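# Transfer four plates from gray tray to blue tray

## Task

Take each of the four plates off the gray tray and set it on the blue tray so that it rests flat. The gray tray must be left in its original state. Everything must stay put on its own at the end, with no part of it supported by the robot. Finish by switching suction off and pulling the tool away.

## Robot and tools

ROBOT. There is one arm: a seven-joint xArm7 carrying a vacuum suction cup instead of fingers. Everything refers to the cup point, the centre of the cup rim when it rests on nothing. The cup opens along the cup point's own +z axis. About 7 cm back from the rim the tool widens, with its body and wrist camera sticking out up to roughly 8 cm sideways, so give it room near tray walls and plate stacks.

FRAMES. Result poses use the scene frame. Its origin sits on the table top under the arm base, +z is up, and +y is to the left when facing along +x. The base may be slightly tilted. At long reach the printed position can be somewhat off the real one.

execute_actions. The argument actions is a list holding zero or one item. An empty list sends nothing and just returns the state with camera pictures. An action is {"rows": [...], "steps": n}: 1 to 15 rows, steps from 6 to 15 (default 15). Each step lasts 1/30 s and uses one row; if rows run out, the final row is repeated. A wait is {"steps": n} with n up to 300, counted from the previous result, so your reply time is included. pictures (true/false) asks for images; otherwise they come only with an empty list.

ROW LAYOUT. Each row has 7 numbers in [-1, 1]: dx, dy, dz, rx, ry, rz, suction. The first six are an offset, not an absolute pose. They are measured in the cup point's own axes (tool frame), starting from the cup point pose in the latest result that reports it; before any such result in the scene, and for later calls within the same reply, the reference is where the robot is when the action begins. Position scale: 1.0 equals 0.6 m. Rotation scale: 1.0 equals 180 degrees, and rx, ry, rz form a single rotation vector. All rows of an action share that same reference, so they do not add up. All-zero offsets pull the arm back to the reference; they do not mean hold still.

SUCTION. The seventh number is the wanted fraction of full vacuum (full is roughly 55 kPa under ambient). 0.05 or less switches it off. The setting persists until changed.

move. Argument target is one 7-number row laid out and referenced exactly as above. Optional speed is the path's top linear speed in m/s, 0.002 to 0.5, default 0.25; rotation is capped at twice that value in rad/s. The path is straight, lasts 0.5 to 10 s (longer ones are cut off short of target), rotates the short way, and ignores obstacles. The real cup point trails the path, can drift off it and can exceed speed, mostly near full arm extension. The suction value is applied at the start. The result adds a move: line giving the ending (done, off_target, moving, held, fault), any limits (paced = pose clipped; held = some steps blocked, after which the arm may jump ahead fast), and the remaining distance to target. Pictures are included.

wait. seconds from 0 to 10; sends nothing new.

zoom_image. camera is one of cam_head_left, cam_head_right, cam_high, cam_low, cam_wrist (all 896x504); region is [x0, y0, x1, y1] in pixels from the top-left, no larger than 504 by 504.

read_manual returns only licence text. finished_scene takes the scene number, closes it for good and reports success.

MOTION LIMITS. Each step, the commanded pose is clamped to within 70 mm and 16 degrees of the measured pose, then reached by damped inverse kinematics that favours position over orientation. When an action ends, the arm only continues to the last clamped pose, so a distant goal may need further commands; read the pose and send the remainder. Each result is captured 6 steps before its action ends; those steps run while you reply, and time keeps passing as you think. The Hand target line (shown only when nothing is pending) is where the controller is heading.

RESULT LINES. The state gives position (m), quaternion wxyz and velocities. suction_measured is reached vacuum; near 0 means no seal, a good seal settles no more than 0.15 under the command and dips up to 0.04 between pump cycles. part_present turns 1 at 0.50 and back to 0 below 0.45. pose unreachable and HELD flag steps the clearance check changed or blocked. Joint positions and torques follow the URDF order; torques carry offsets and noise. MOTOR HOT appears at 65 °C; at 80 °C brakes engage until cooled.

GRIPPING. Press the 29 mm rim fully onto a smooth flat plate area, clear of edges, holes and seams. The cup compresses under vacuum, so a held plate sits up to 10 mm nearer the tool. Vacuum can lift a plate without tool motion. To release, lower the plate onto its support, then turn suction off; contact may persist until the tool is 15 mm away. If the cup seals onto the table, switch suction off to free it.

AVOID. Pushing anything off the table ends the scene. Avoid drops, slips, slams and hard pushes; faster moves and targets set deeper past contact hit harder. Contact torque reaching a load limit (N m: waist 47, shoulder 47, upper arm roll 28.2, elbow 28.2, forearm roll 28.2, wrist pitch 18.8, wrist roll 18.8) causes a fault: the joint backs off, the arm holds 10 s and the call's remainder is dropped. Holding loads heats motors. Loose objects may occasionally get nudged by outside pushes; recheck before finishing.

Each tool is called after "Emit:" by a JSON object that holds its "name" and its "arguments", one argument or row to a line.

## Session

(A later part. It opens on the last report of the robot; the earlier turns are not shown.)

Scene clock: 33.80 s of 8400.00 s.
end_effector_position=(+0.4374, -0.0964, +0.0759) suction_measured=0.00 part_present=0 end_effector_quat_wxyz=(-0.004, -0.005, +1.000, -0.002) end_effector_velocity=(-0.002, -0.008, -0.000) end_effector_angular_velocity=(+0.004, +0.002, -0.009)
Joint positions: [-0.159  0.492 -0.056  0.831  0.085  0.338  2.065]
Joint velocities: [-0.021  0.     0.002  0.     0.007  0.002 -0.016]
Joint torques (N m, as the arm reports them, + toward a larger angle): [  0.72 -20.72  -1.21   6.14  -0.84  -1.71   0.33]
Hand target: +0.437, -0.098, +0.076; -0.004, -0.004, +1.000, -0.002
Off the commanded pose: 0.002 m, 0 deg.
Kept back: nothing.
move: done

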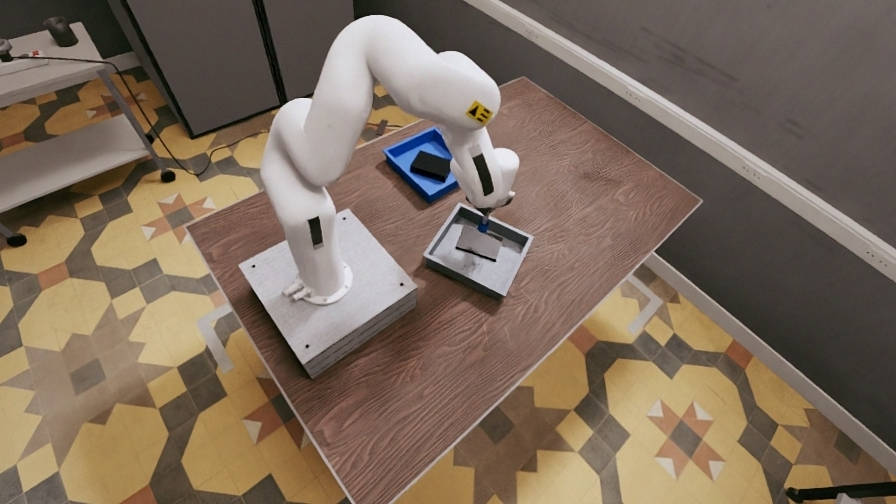

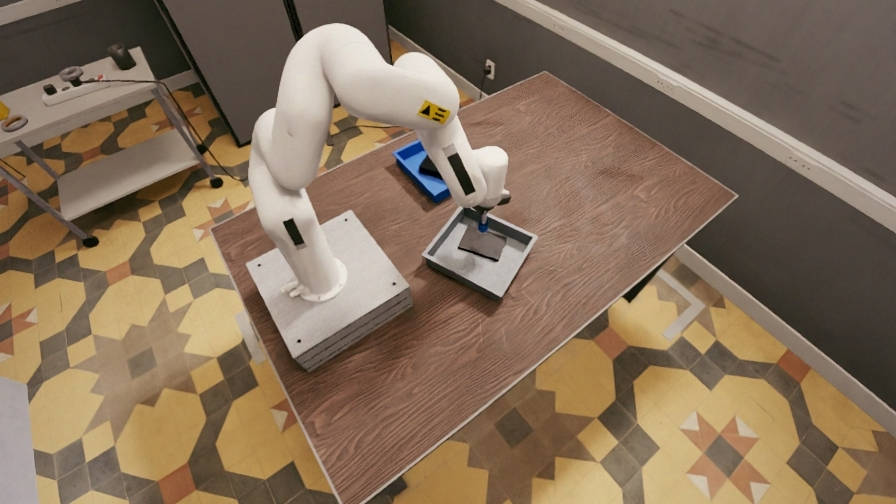

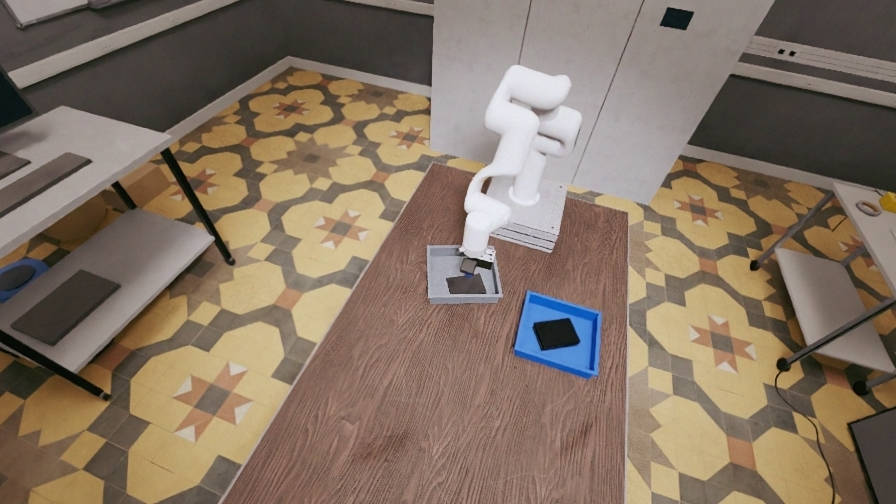

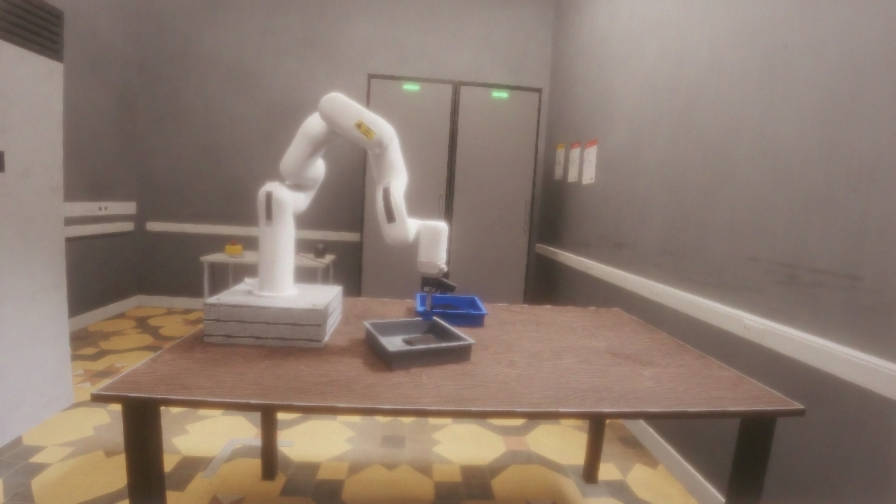

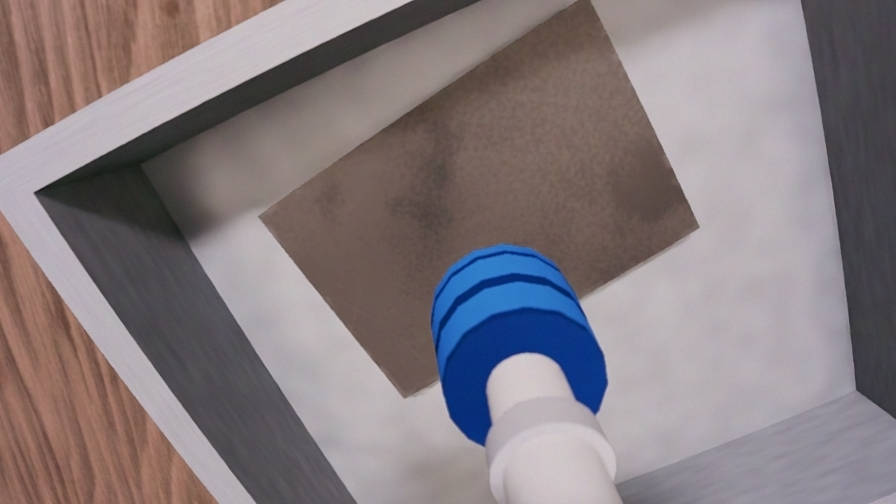

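Emit:
{"name": "move", "arguments": {
  "target": [0.001,0.002,0.109,0,0,0,1],
  "speed": 0.07
}}

Emit:
{"name": "execute_actions", "arguments": {
  "actions": [
    {"steps":10}
  ]
}}

Emit:
{"name": "move", "arguments": {
  "target": [0,0,-0.115,0,0,0,1],
  "speed": 0.15
}}

Emit:
{"name": "move", "arguments": {
  "target": [-0.141,0.543,0,0,0,0,1],
  "speed": 0.3
}}

Scene clock: 35.33 s of 8400.00 s.
end_effector_position=(+0.4361, -0.0956, +0.0107) suction_measured=0.40 part_present=0 end_effector_quat_wxyz=(-0.004, -0.005, +1.000, -0.002) end_effector_velocity=(+0.001, -0.000, -0.001) end_effector_angular_velocity=(-0.000, -0.002, +0.000)
Joint positions: [-0.177  0.693 -0.029  0.891  0.105  0.196  2.051]
Joint velocities: [-0.001  0.003  0.001  0.003  0.001 -0.003 -0.001]
Joint torques (N m, as the arm reports them, + toward a larger angle): [  0.66 -22.1   -1.12   5.39  -0.93  -1.68   0.31]
Hand target: +0.436, -0.096, +0.010; -0.004, -0.005, +1.000, -0.002
Off the commanded pose: 0.000 m, 0 deg.
Kept back: nothing.
move: done

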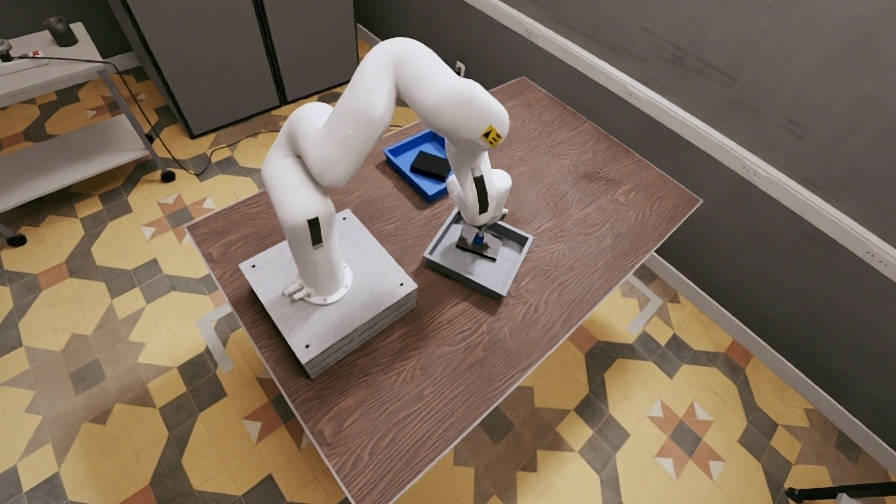

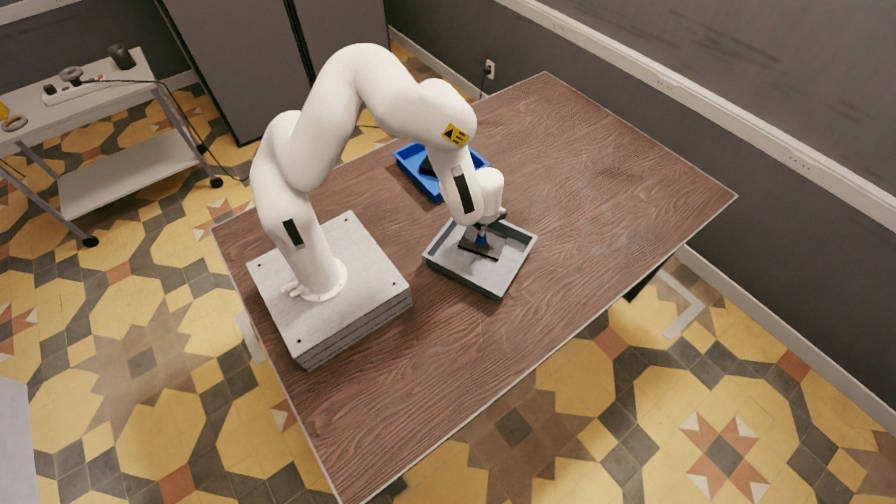

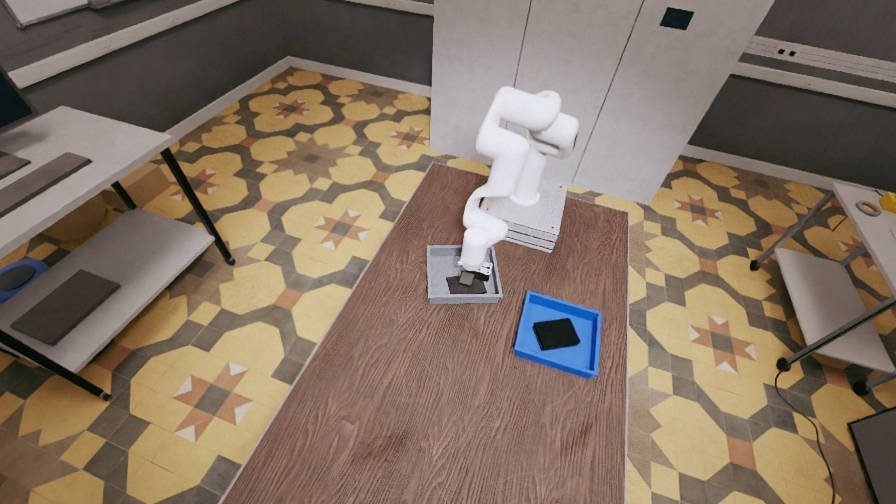

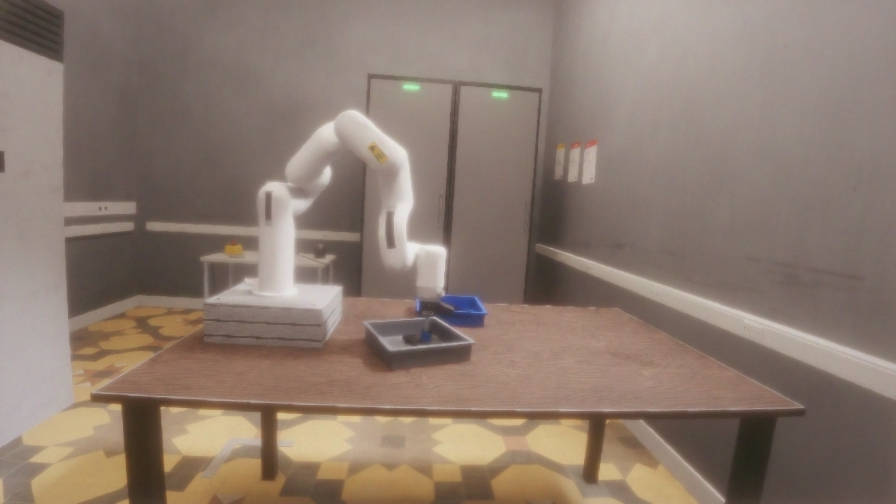

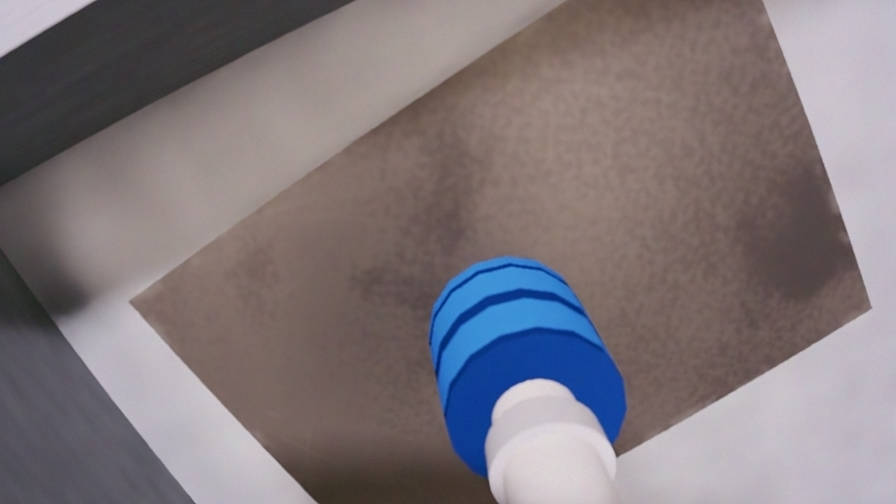

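Scene clock: 35.67 s of 8400.00 s.
end_effector_position=(+0.4360, -0.0956, +0.0105) suction_measured=0.84 part_present=1 end_effector_quat_wxyz=(-0.004, -0.005, +1.000, -0.002) end_effector_velocity=(+0.000, +0.001, -0.000) end_effector_angular_velocity=(+0.002, -0.000, +0.002)
Joint positions: [-0.177  0.694 -0.029  0.891  0.105  0.195  2.051]
Joint velocities: [-0.     0.     0.003  0.     0.    -0.    -0.   ]
Joint torques (N m, as the arm reports them, + toward a larger angle): [  1.08 -22.09  -0.89   5.14  -1.2   -1.79   0.2 ]
Hand target: +0.436, -0.096, +0.010; -0.004, -0.005, +1.000, -0.002
Off the commanded pose: 0.000 m, 0 deg.
Kept back: nothing.
Steps of this call (steps 1 to 10: nothing new was sent). Readings (end_effector_position | what the end effector reports):
1: (+0.4361, -0.0956, +0.0107) | suction_measured=0.44 part_present=0
2: (+0.4361, -0.0956, +0.0106) | suction_measured=0.48 part_present=0
4: (+0.4360, -0.0956, +0.0106) | suction_measured=0.56 part_present=1
8: (+0.4360, -0.0956, +0.0105) | suction_measured=0.76 part_present=1
10: the state above

Scene clock: 36.60 s of 8400.00 s.
end_effector_position=(+0.4365, -0.0951, +0.0792) suction_measured=0.98 part_present=1 end_effector_quat_wxyz=(-0.004, -0.005, +1.000, -0.002) end_effector_velocity=(+0.001, -0.001, +0.002) end_effector_angular_velocity=(-0.001, -0.003, +0.001)
Joint positions: [-0.156  0.48  -0.056  0.825  0.083  0.345  2.069]
Joint velocities: [ 0.001 -0.005 -0.002  0.001 -0.001  0.003  0.   ]
Joint torques (N m, as the arm reports them, + toward a larger angle): [  0.53 -20.69  -0.98   6.98  -1.04  -1.79   0.09]
Hand target: +0.437, -0.095, +0.080; -0.004, -0.005, +1.000, -0.002
Off the commanded pose: 0.000 m, 0 deg.
Kept back: nothing.
move: done

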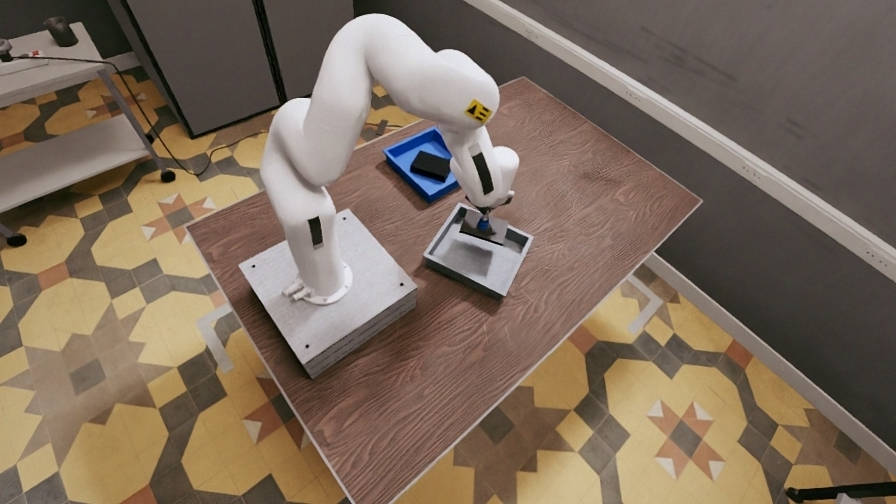

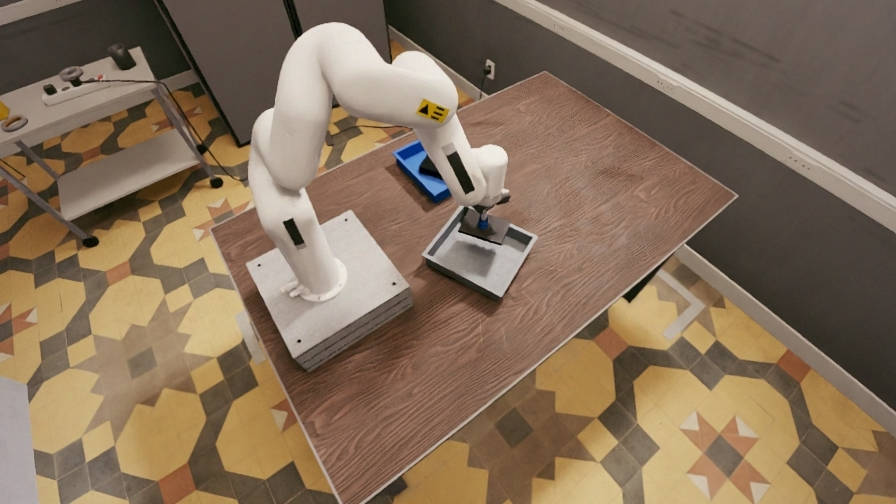

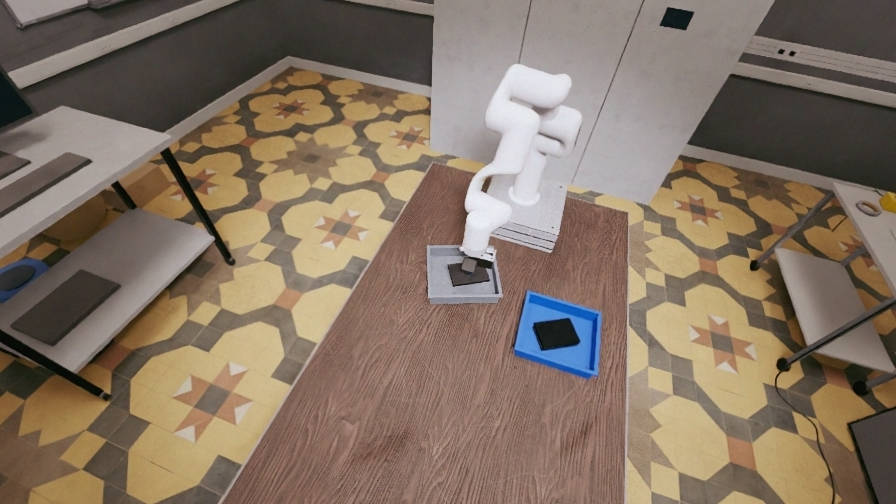

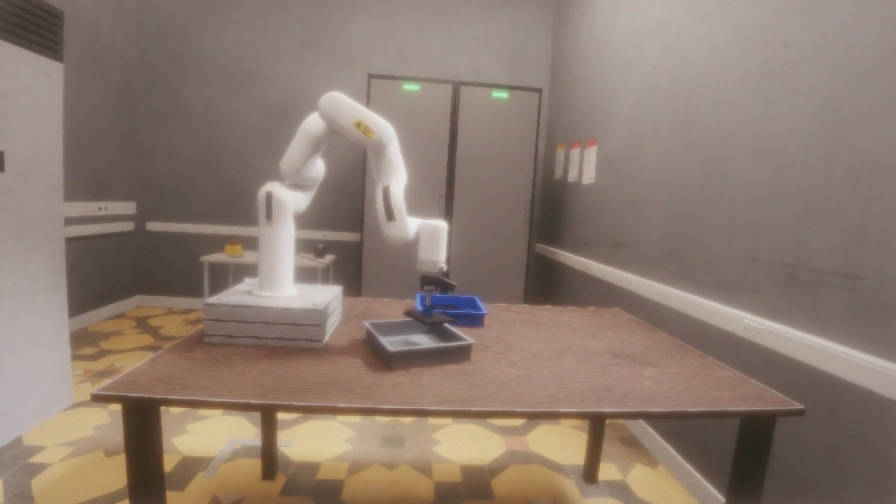

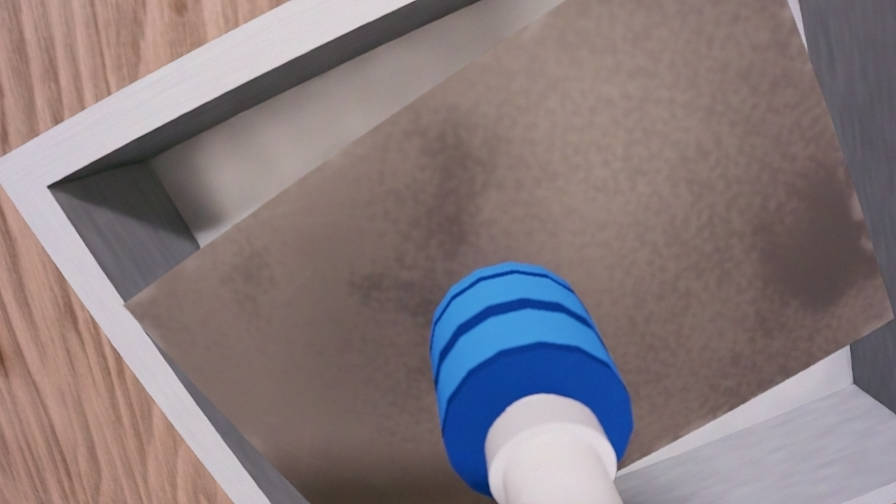

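Scene clock: 38.30 s of 8400.00 s.
end_effector_position=(+0.5177, +0.2312, +0.0763) suction_measured=0.98 part_present=1 end_effector_quat_wxyz=(-0.005, -0.005, +1.000, -0.001) end_effector_velocity=(-0.002, +0.009, +0.000) end_effector_angular_velocity=(+0.004, +0.002, +0.011)
Joint positions: [0.409 0.738 0.003 1.327 0.    0.587 2.766]
Joint velocities: [ 0.008  0.005  0.007  0.01  -0.     0.006  0.002]
Joint torques (N m, as the arm reports them, + toward a larger angle): [  0.68 -26.5   -0.46   8.33  -0.78  -1.87   0.24]
Hand target: +0.518, +0.232, +0.076; -0.005, -0.005, +1.000, -0.001
Off the commanded pose: 0.001 m, 0 deg.
Kept back: nothing.
move: done

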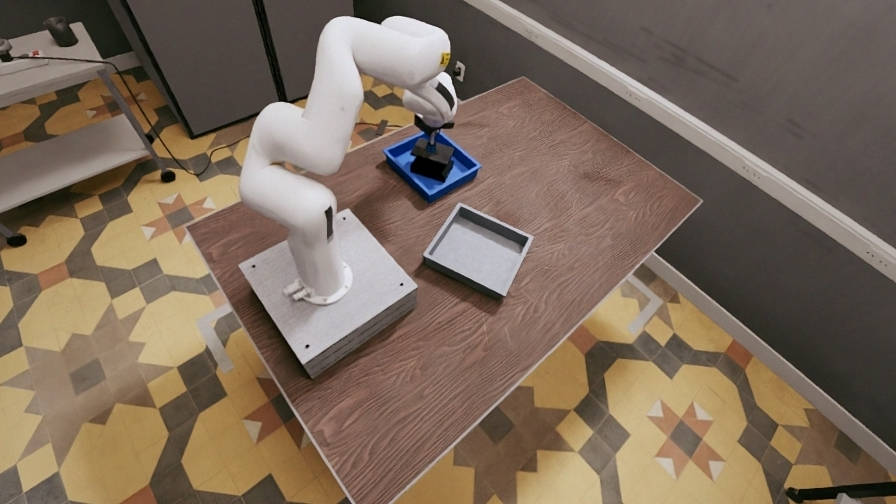

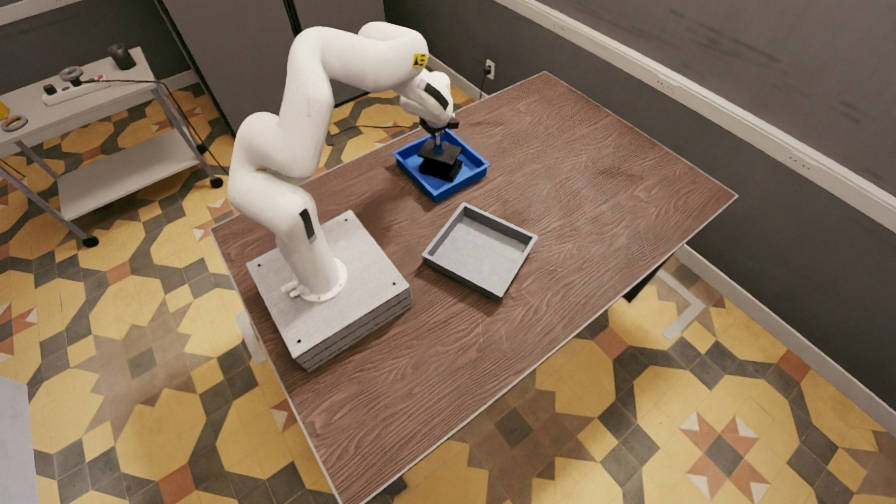

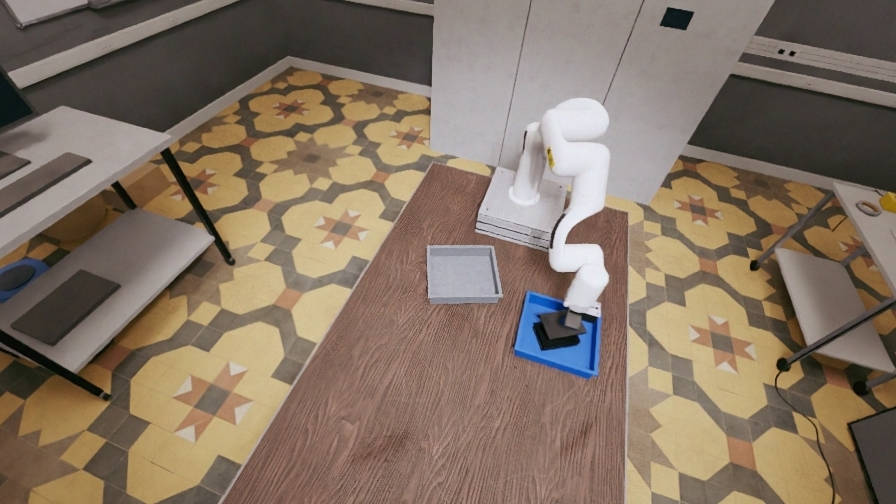

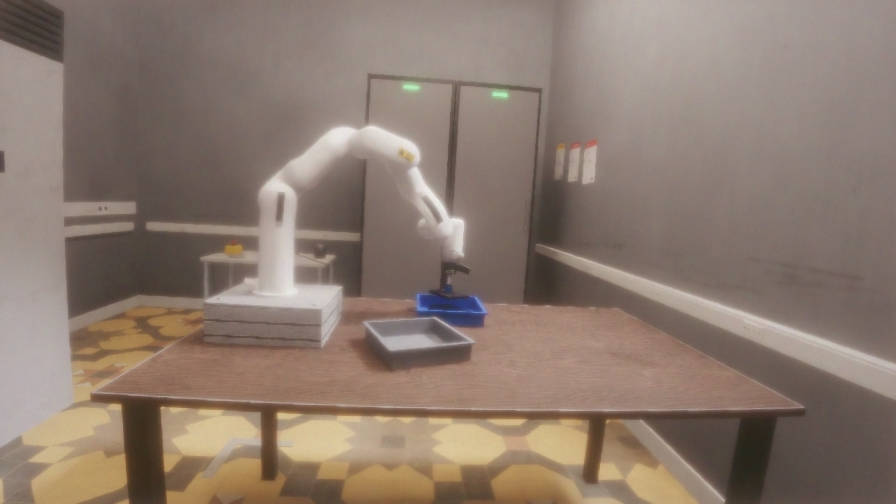

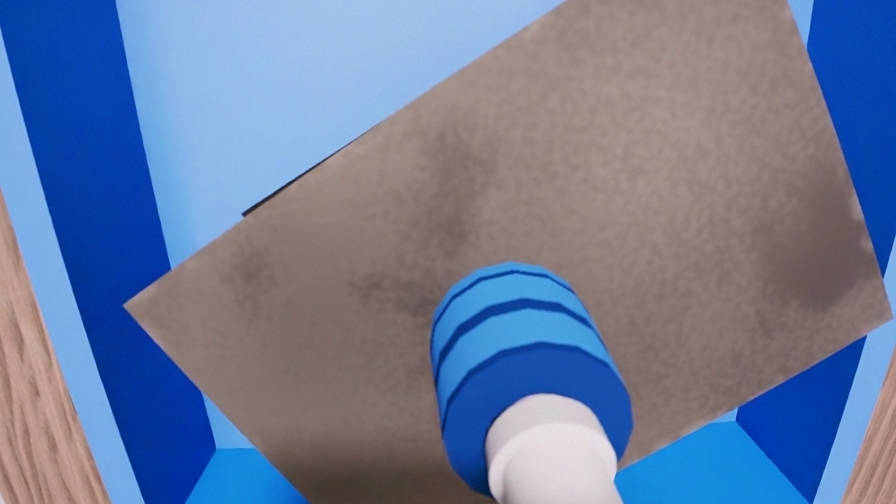

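Emit:
{"name": "move", "arguments": {
  "target": [-0.002,-0.002,0.074,0,0,0,1],
  "speed": 0.06
}}

Emit:
{"name": "move", "arguments": {
  "target": [0,0,-0.2,0,0,0,0]
}}

Scene clock: 39.60 s of 8400.00 s.
end_effector_position=(+0.5186, +0.2298, +0.0323) suction_measured=0.98 part_present=1 end_effector_quat_wxyz=(-0.005, -0.005, +1.000, -0.001) end_effector_velocity=(+0.001, +0.000, -0.001) end_effector_angular_velocity=(+0.001, -0.001, -0.000)
Joint positions: [0.406 0.847 0.003 1.366 0.    0.516 2.763]
Joint velocities: [-0.     0.004  0.     0.003  0.001 -0.003 -0.001]
Joint torques (N m, as the arm reports them, + toward a larger angle): [  0.79 -27.18  -0.47   7.74  -0.82  -1.86   0.24]
Hand target: +0.518, +0.230, +0.032; -0.005, -0.005, +1.000, -0.001
Off the commanded pose: 0.000 m, 0 deg.
Kept back: nothing.
move: done

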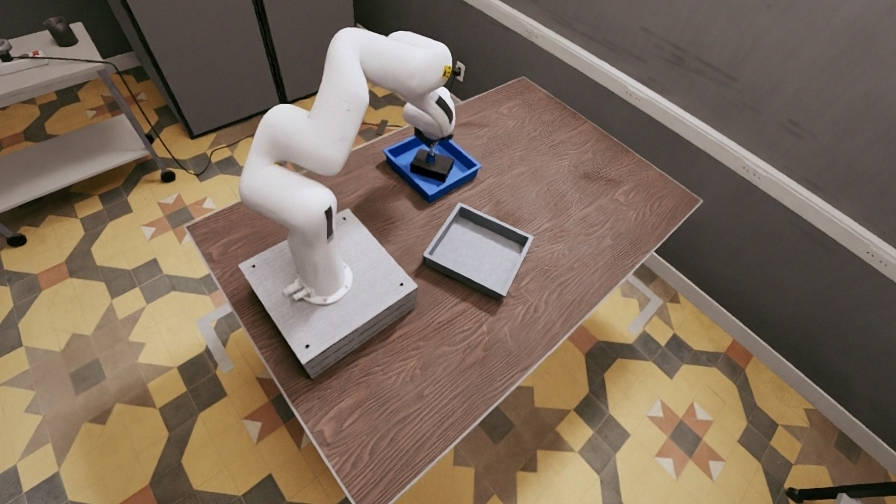

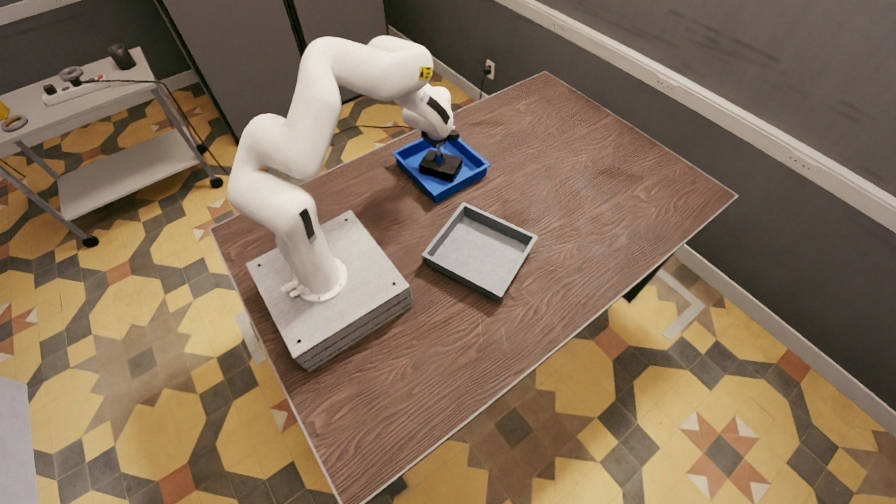

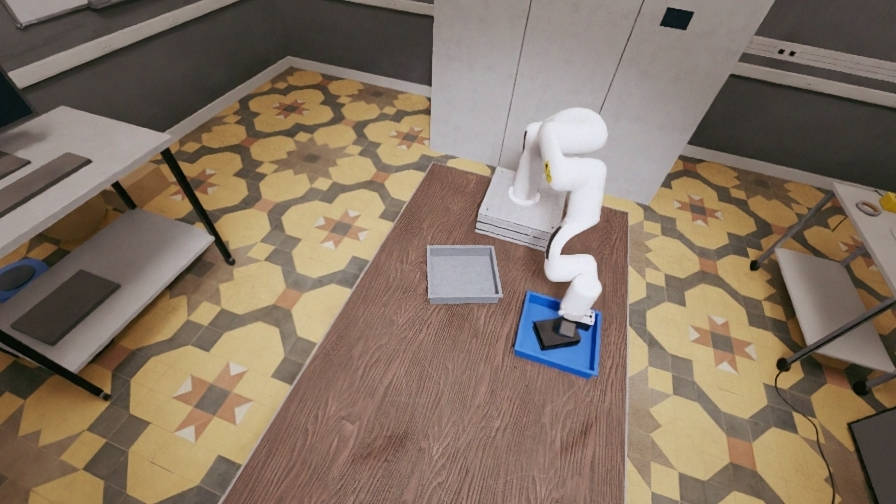

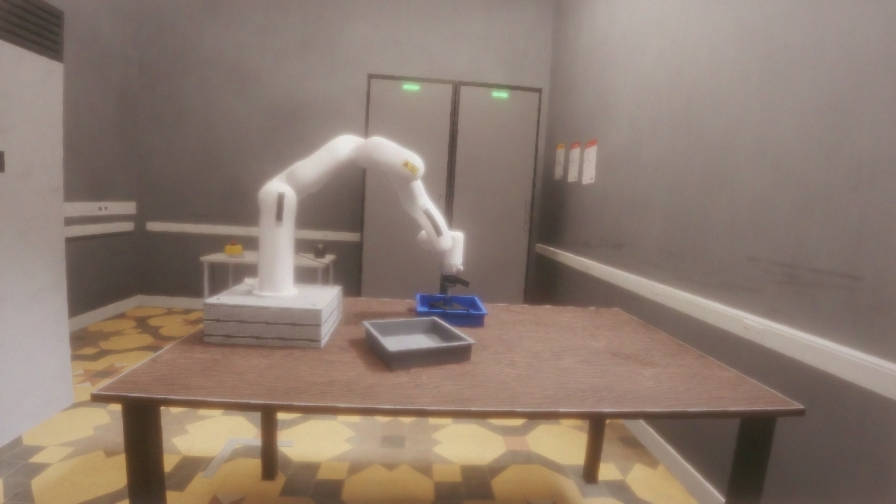

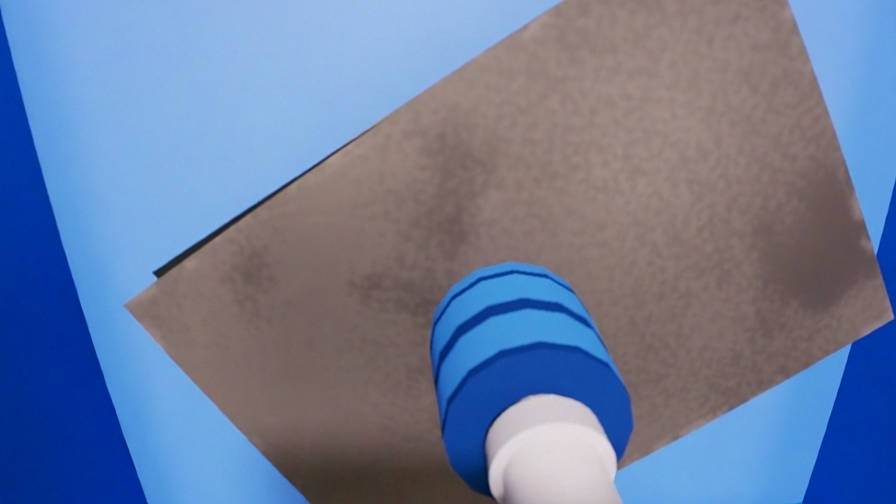

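Scene clock: 40.60 s of 8400.00 s.
end_effector_position=(+0.5195, +0.2305, +0.1516) suction_measured=0.00 part_present=0 end_effector_quat_wxyz=(-0.005, -0.005, +1.000, -0.001) end_effector_velocity=(+0.003, +0.001, +0.006) end_effector_angular_velocity=(+0.003, -0.008, -0.002)
Joint positions: [0.406 0.578 0.004 1.314 0.001 0.735 2.762]
Joint velocities: [-0.    -0.008 -0.001  0.004 -0.     0.003  0.001]
Joint torques (N m, as the arm reports them, + toward a larger angle): [  0.09 -24.85  -0.38   8.83  -0.9   -1.86   0.36]
Hand target: +0.520, +0.231, +0.152; -0.005, -0.005, +1.000, -0.001
Off the commanded pose: 0.001 m, 0 deg.
Kept back: nothing.
move: done

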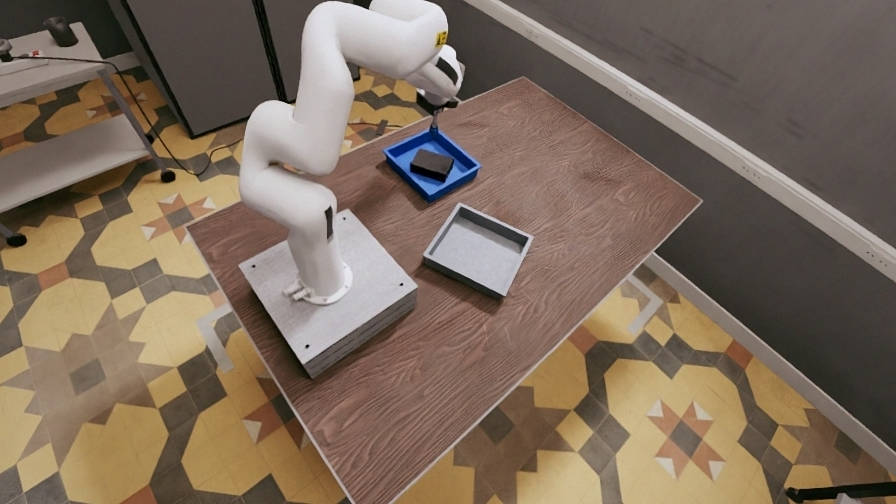

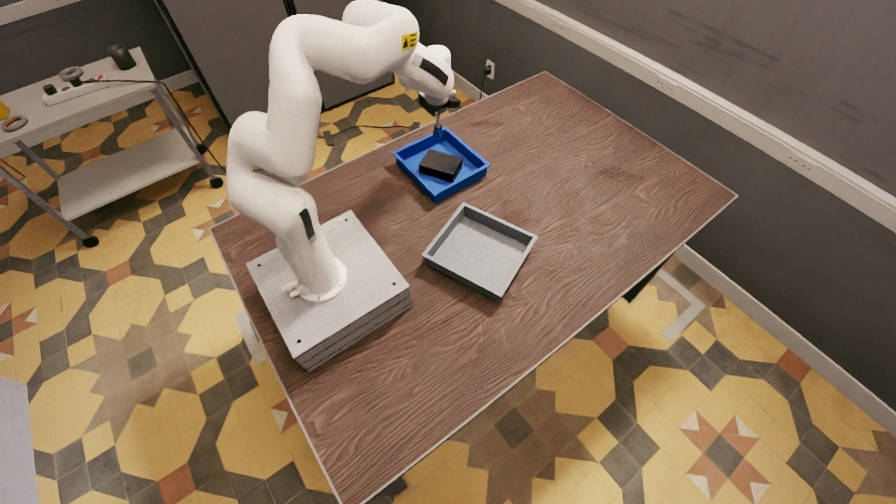

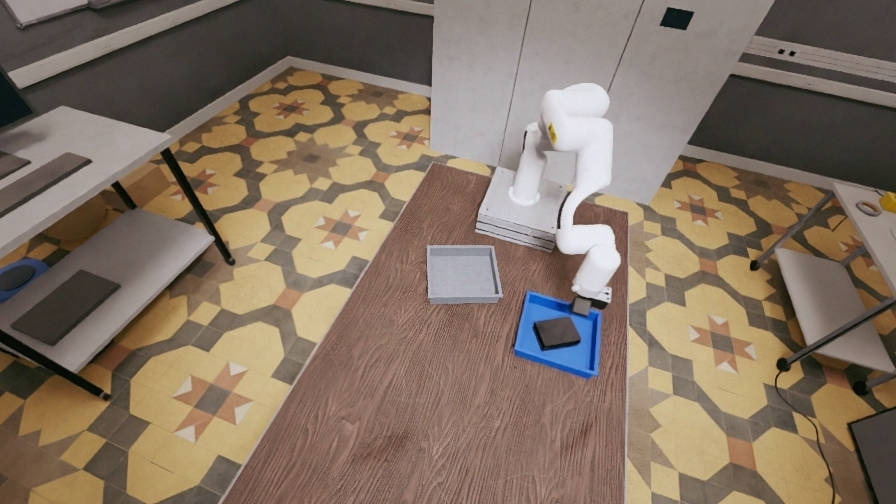

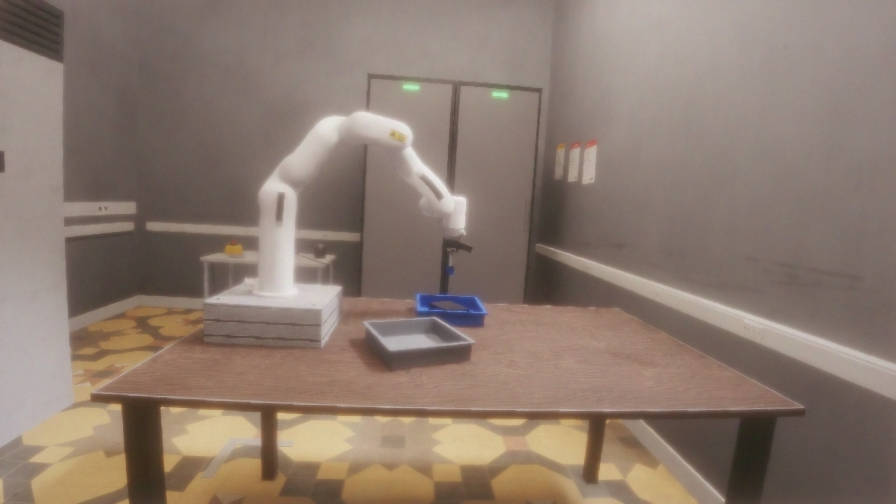

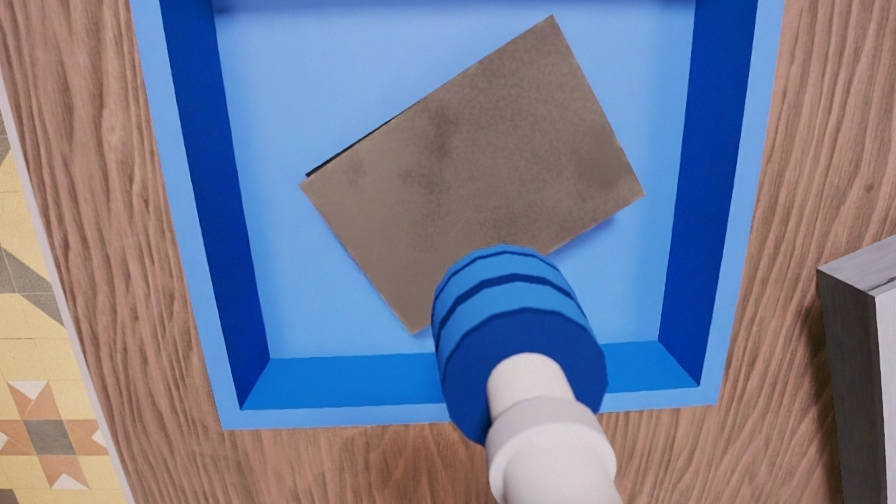

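Emit:
{"name": "finished_scene", "arguments": {
  "scene": 1
}}

The scene is finished: the task was done.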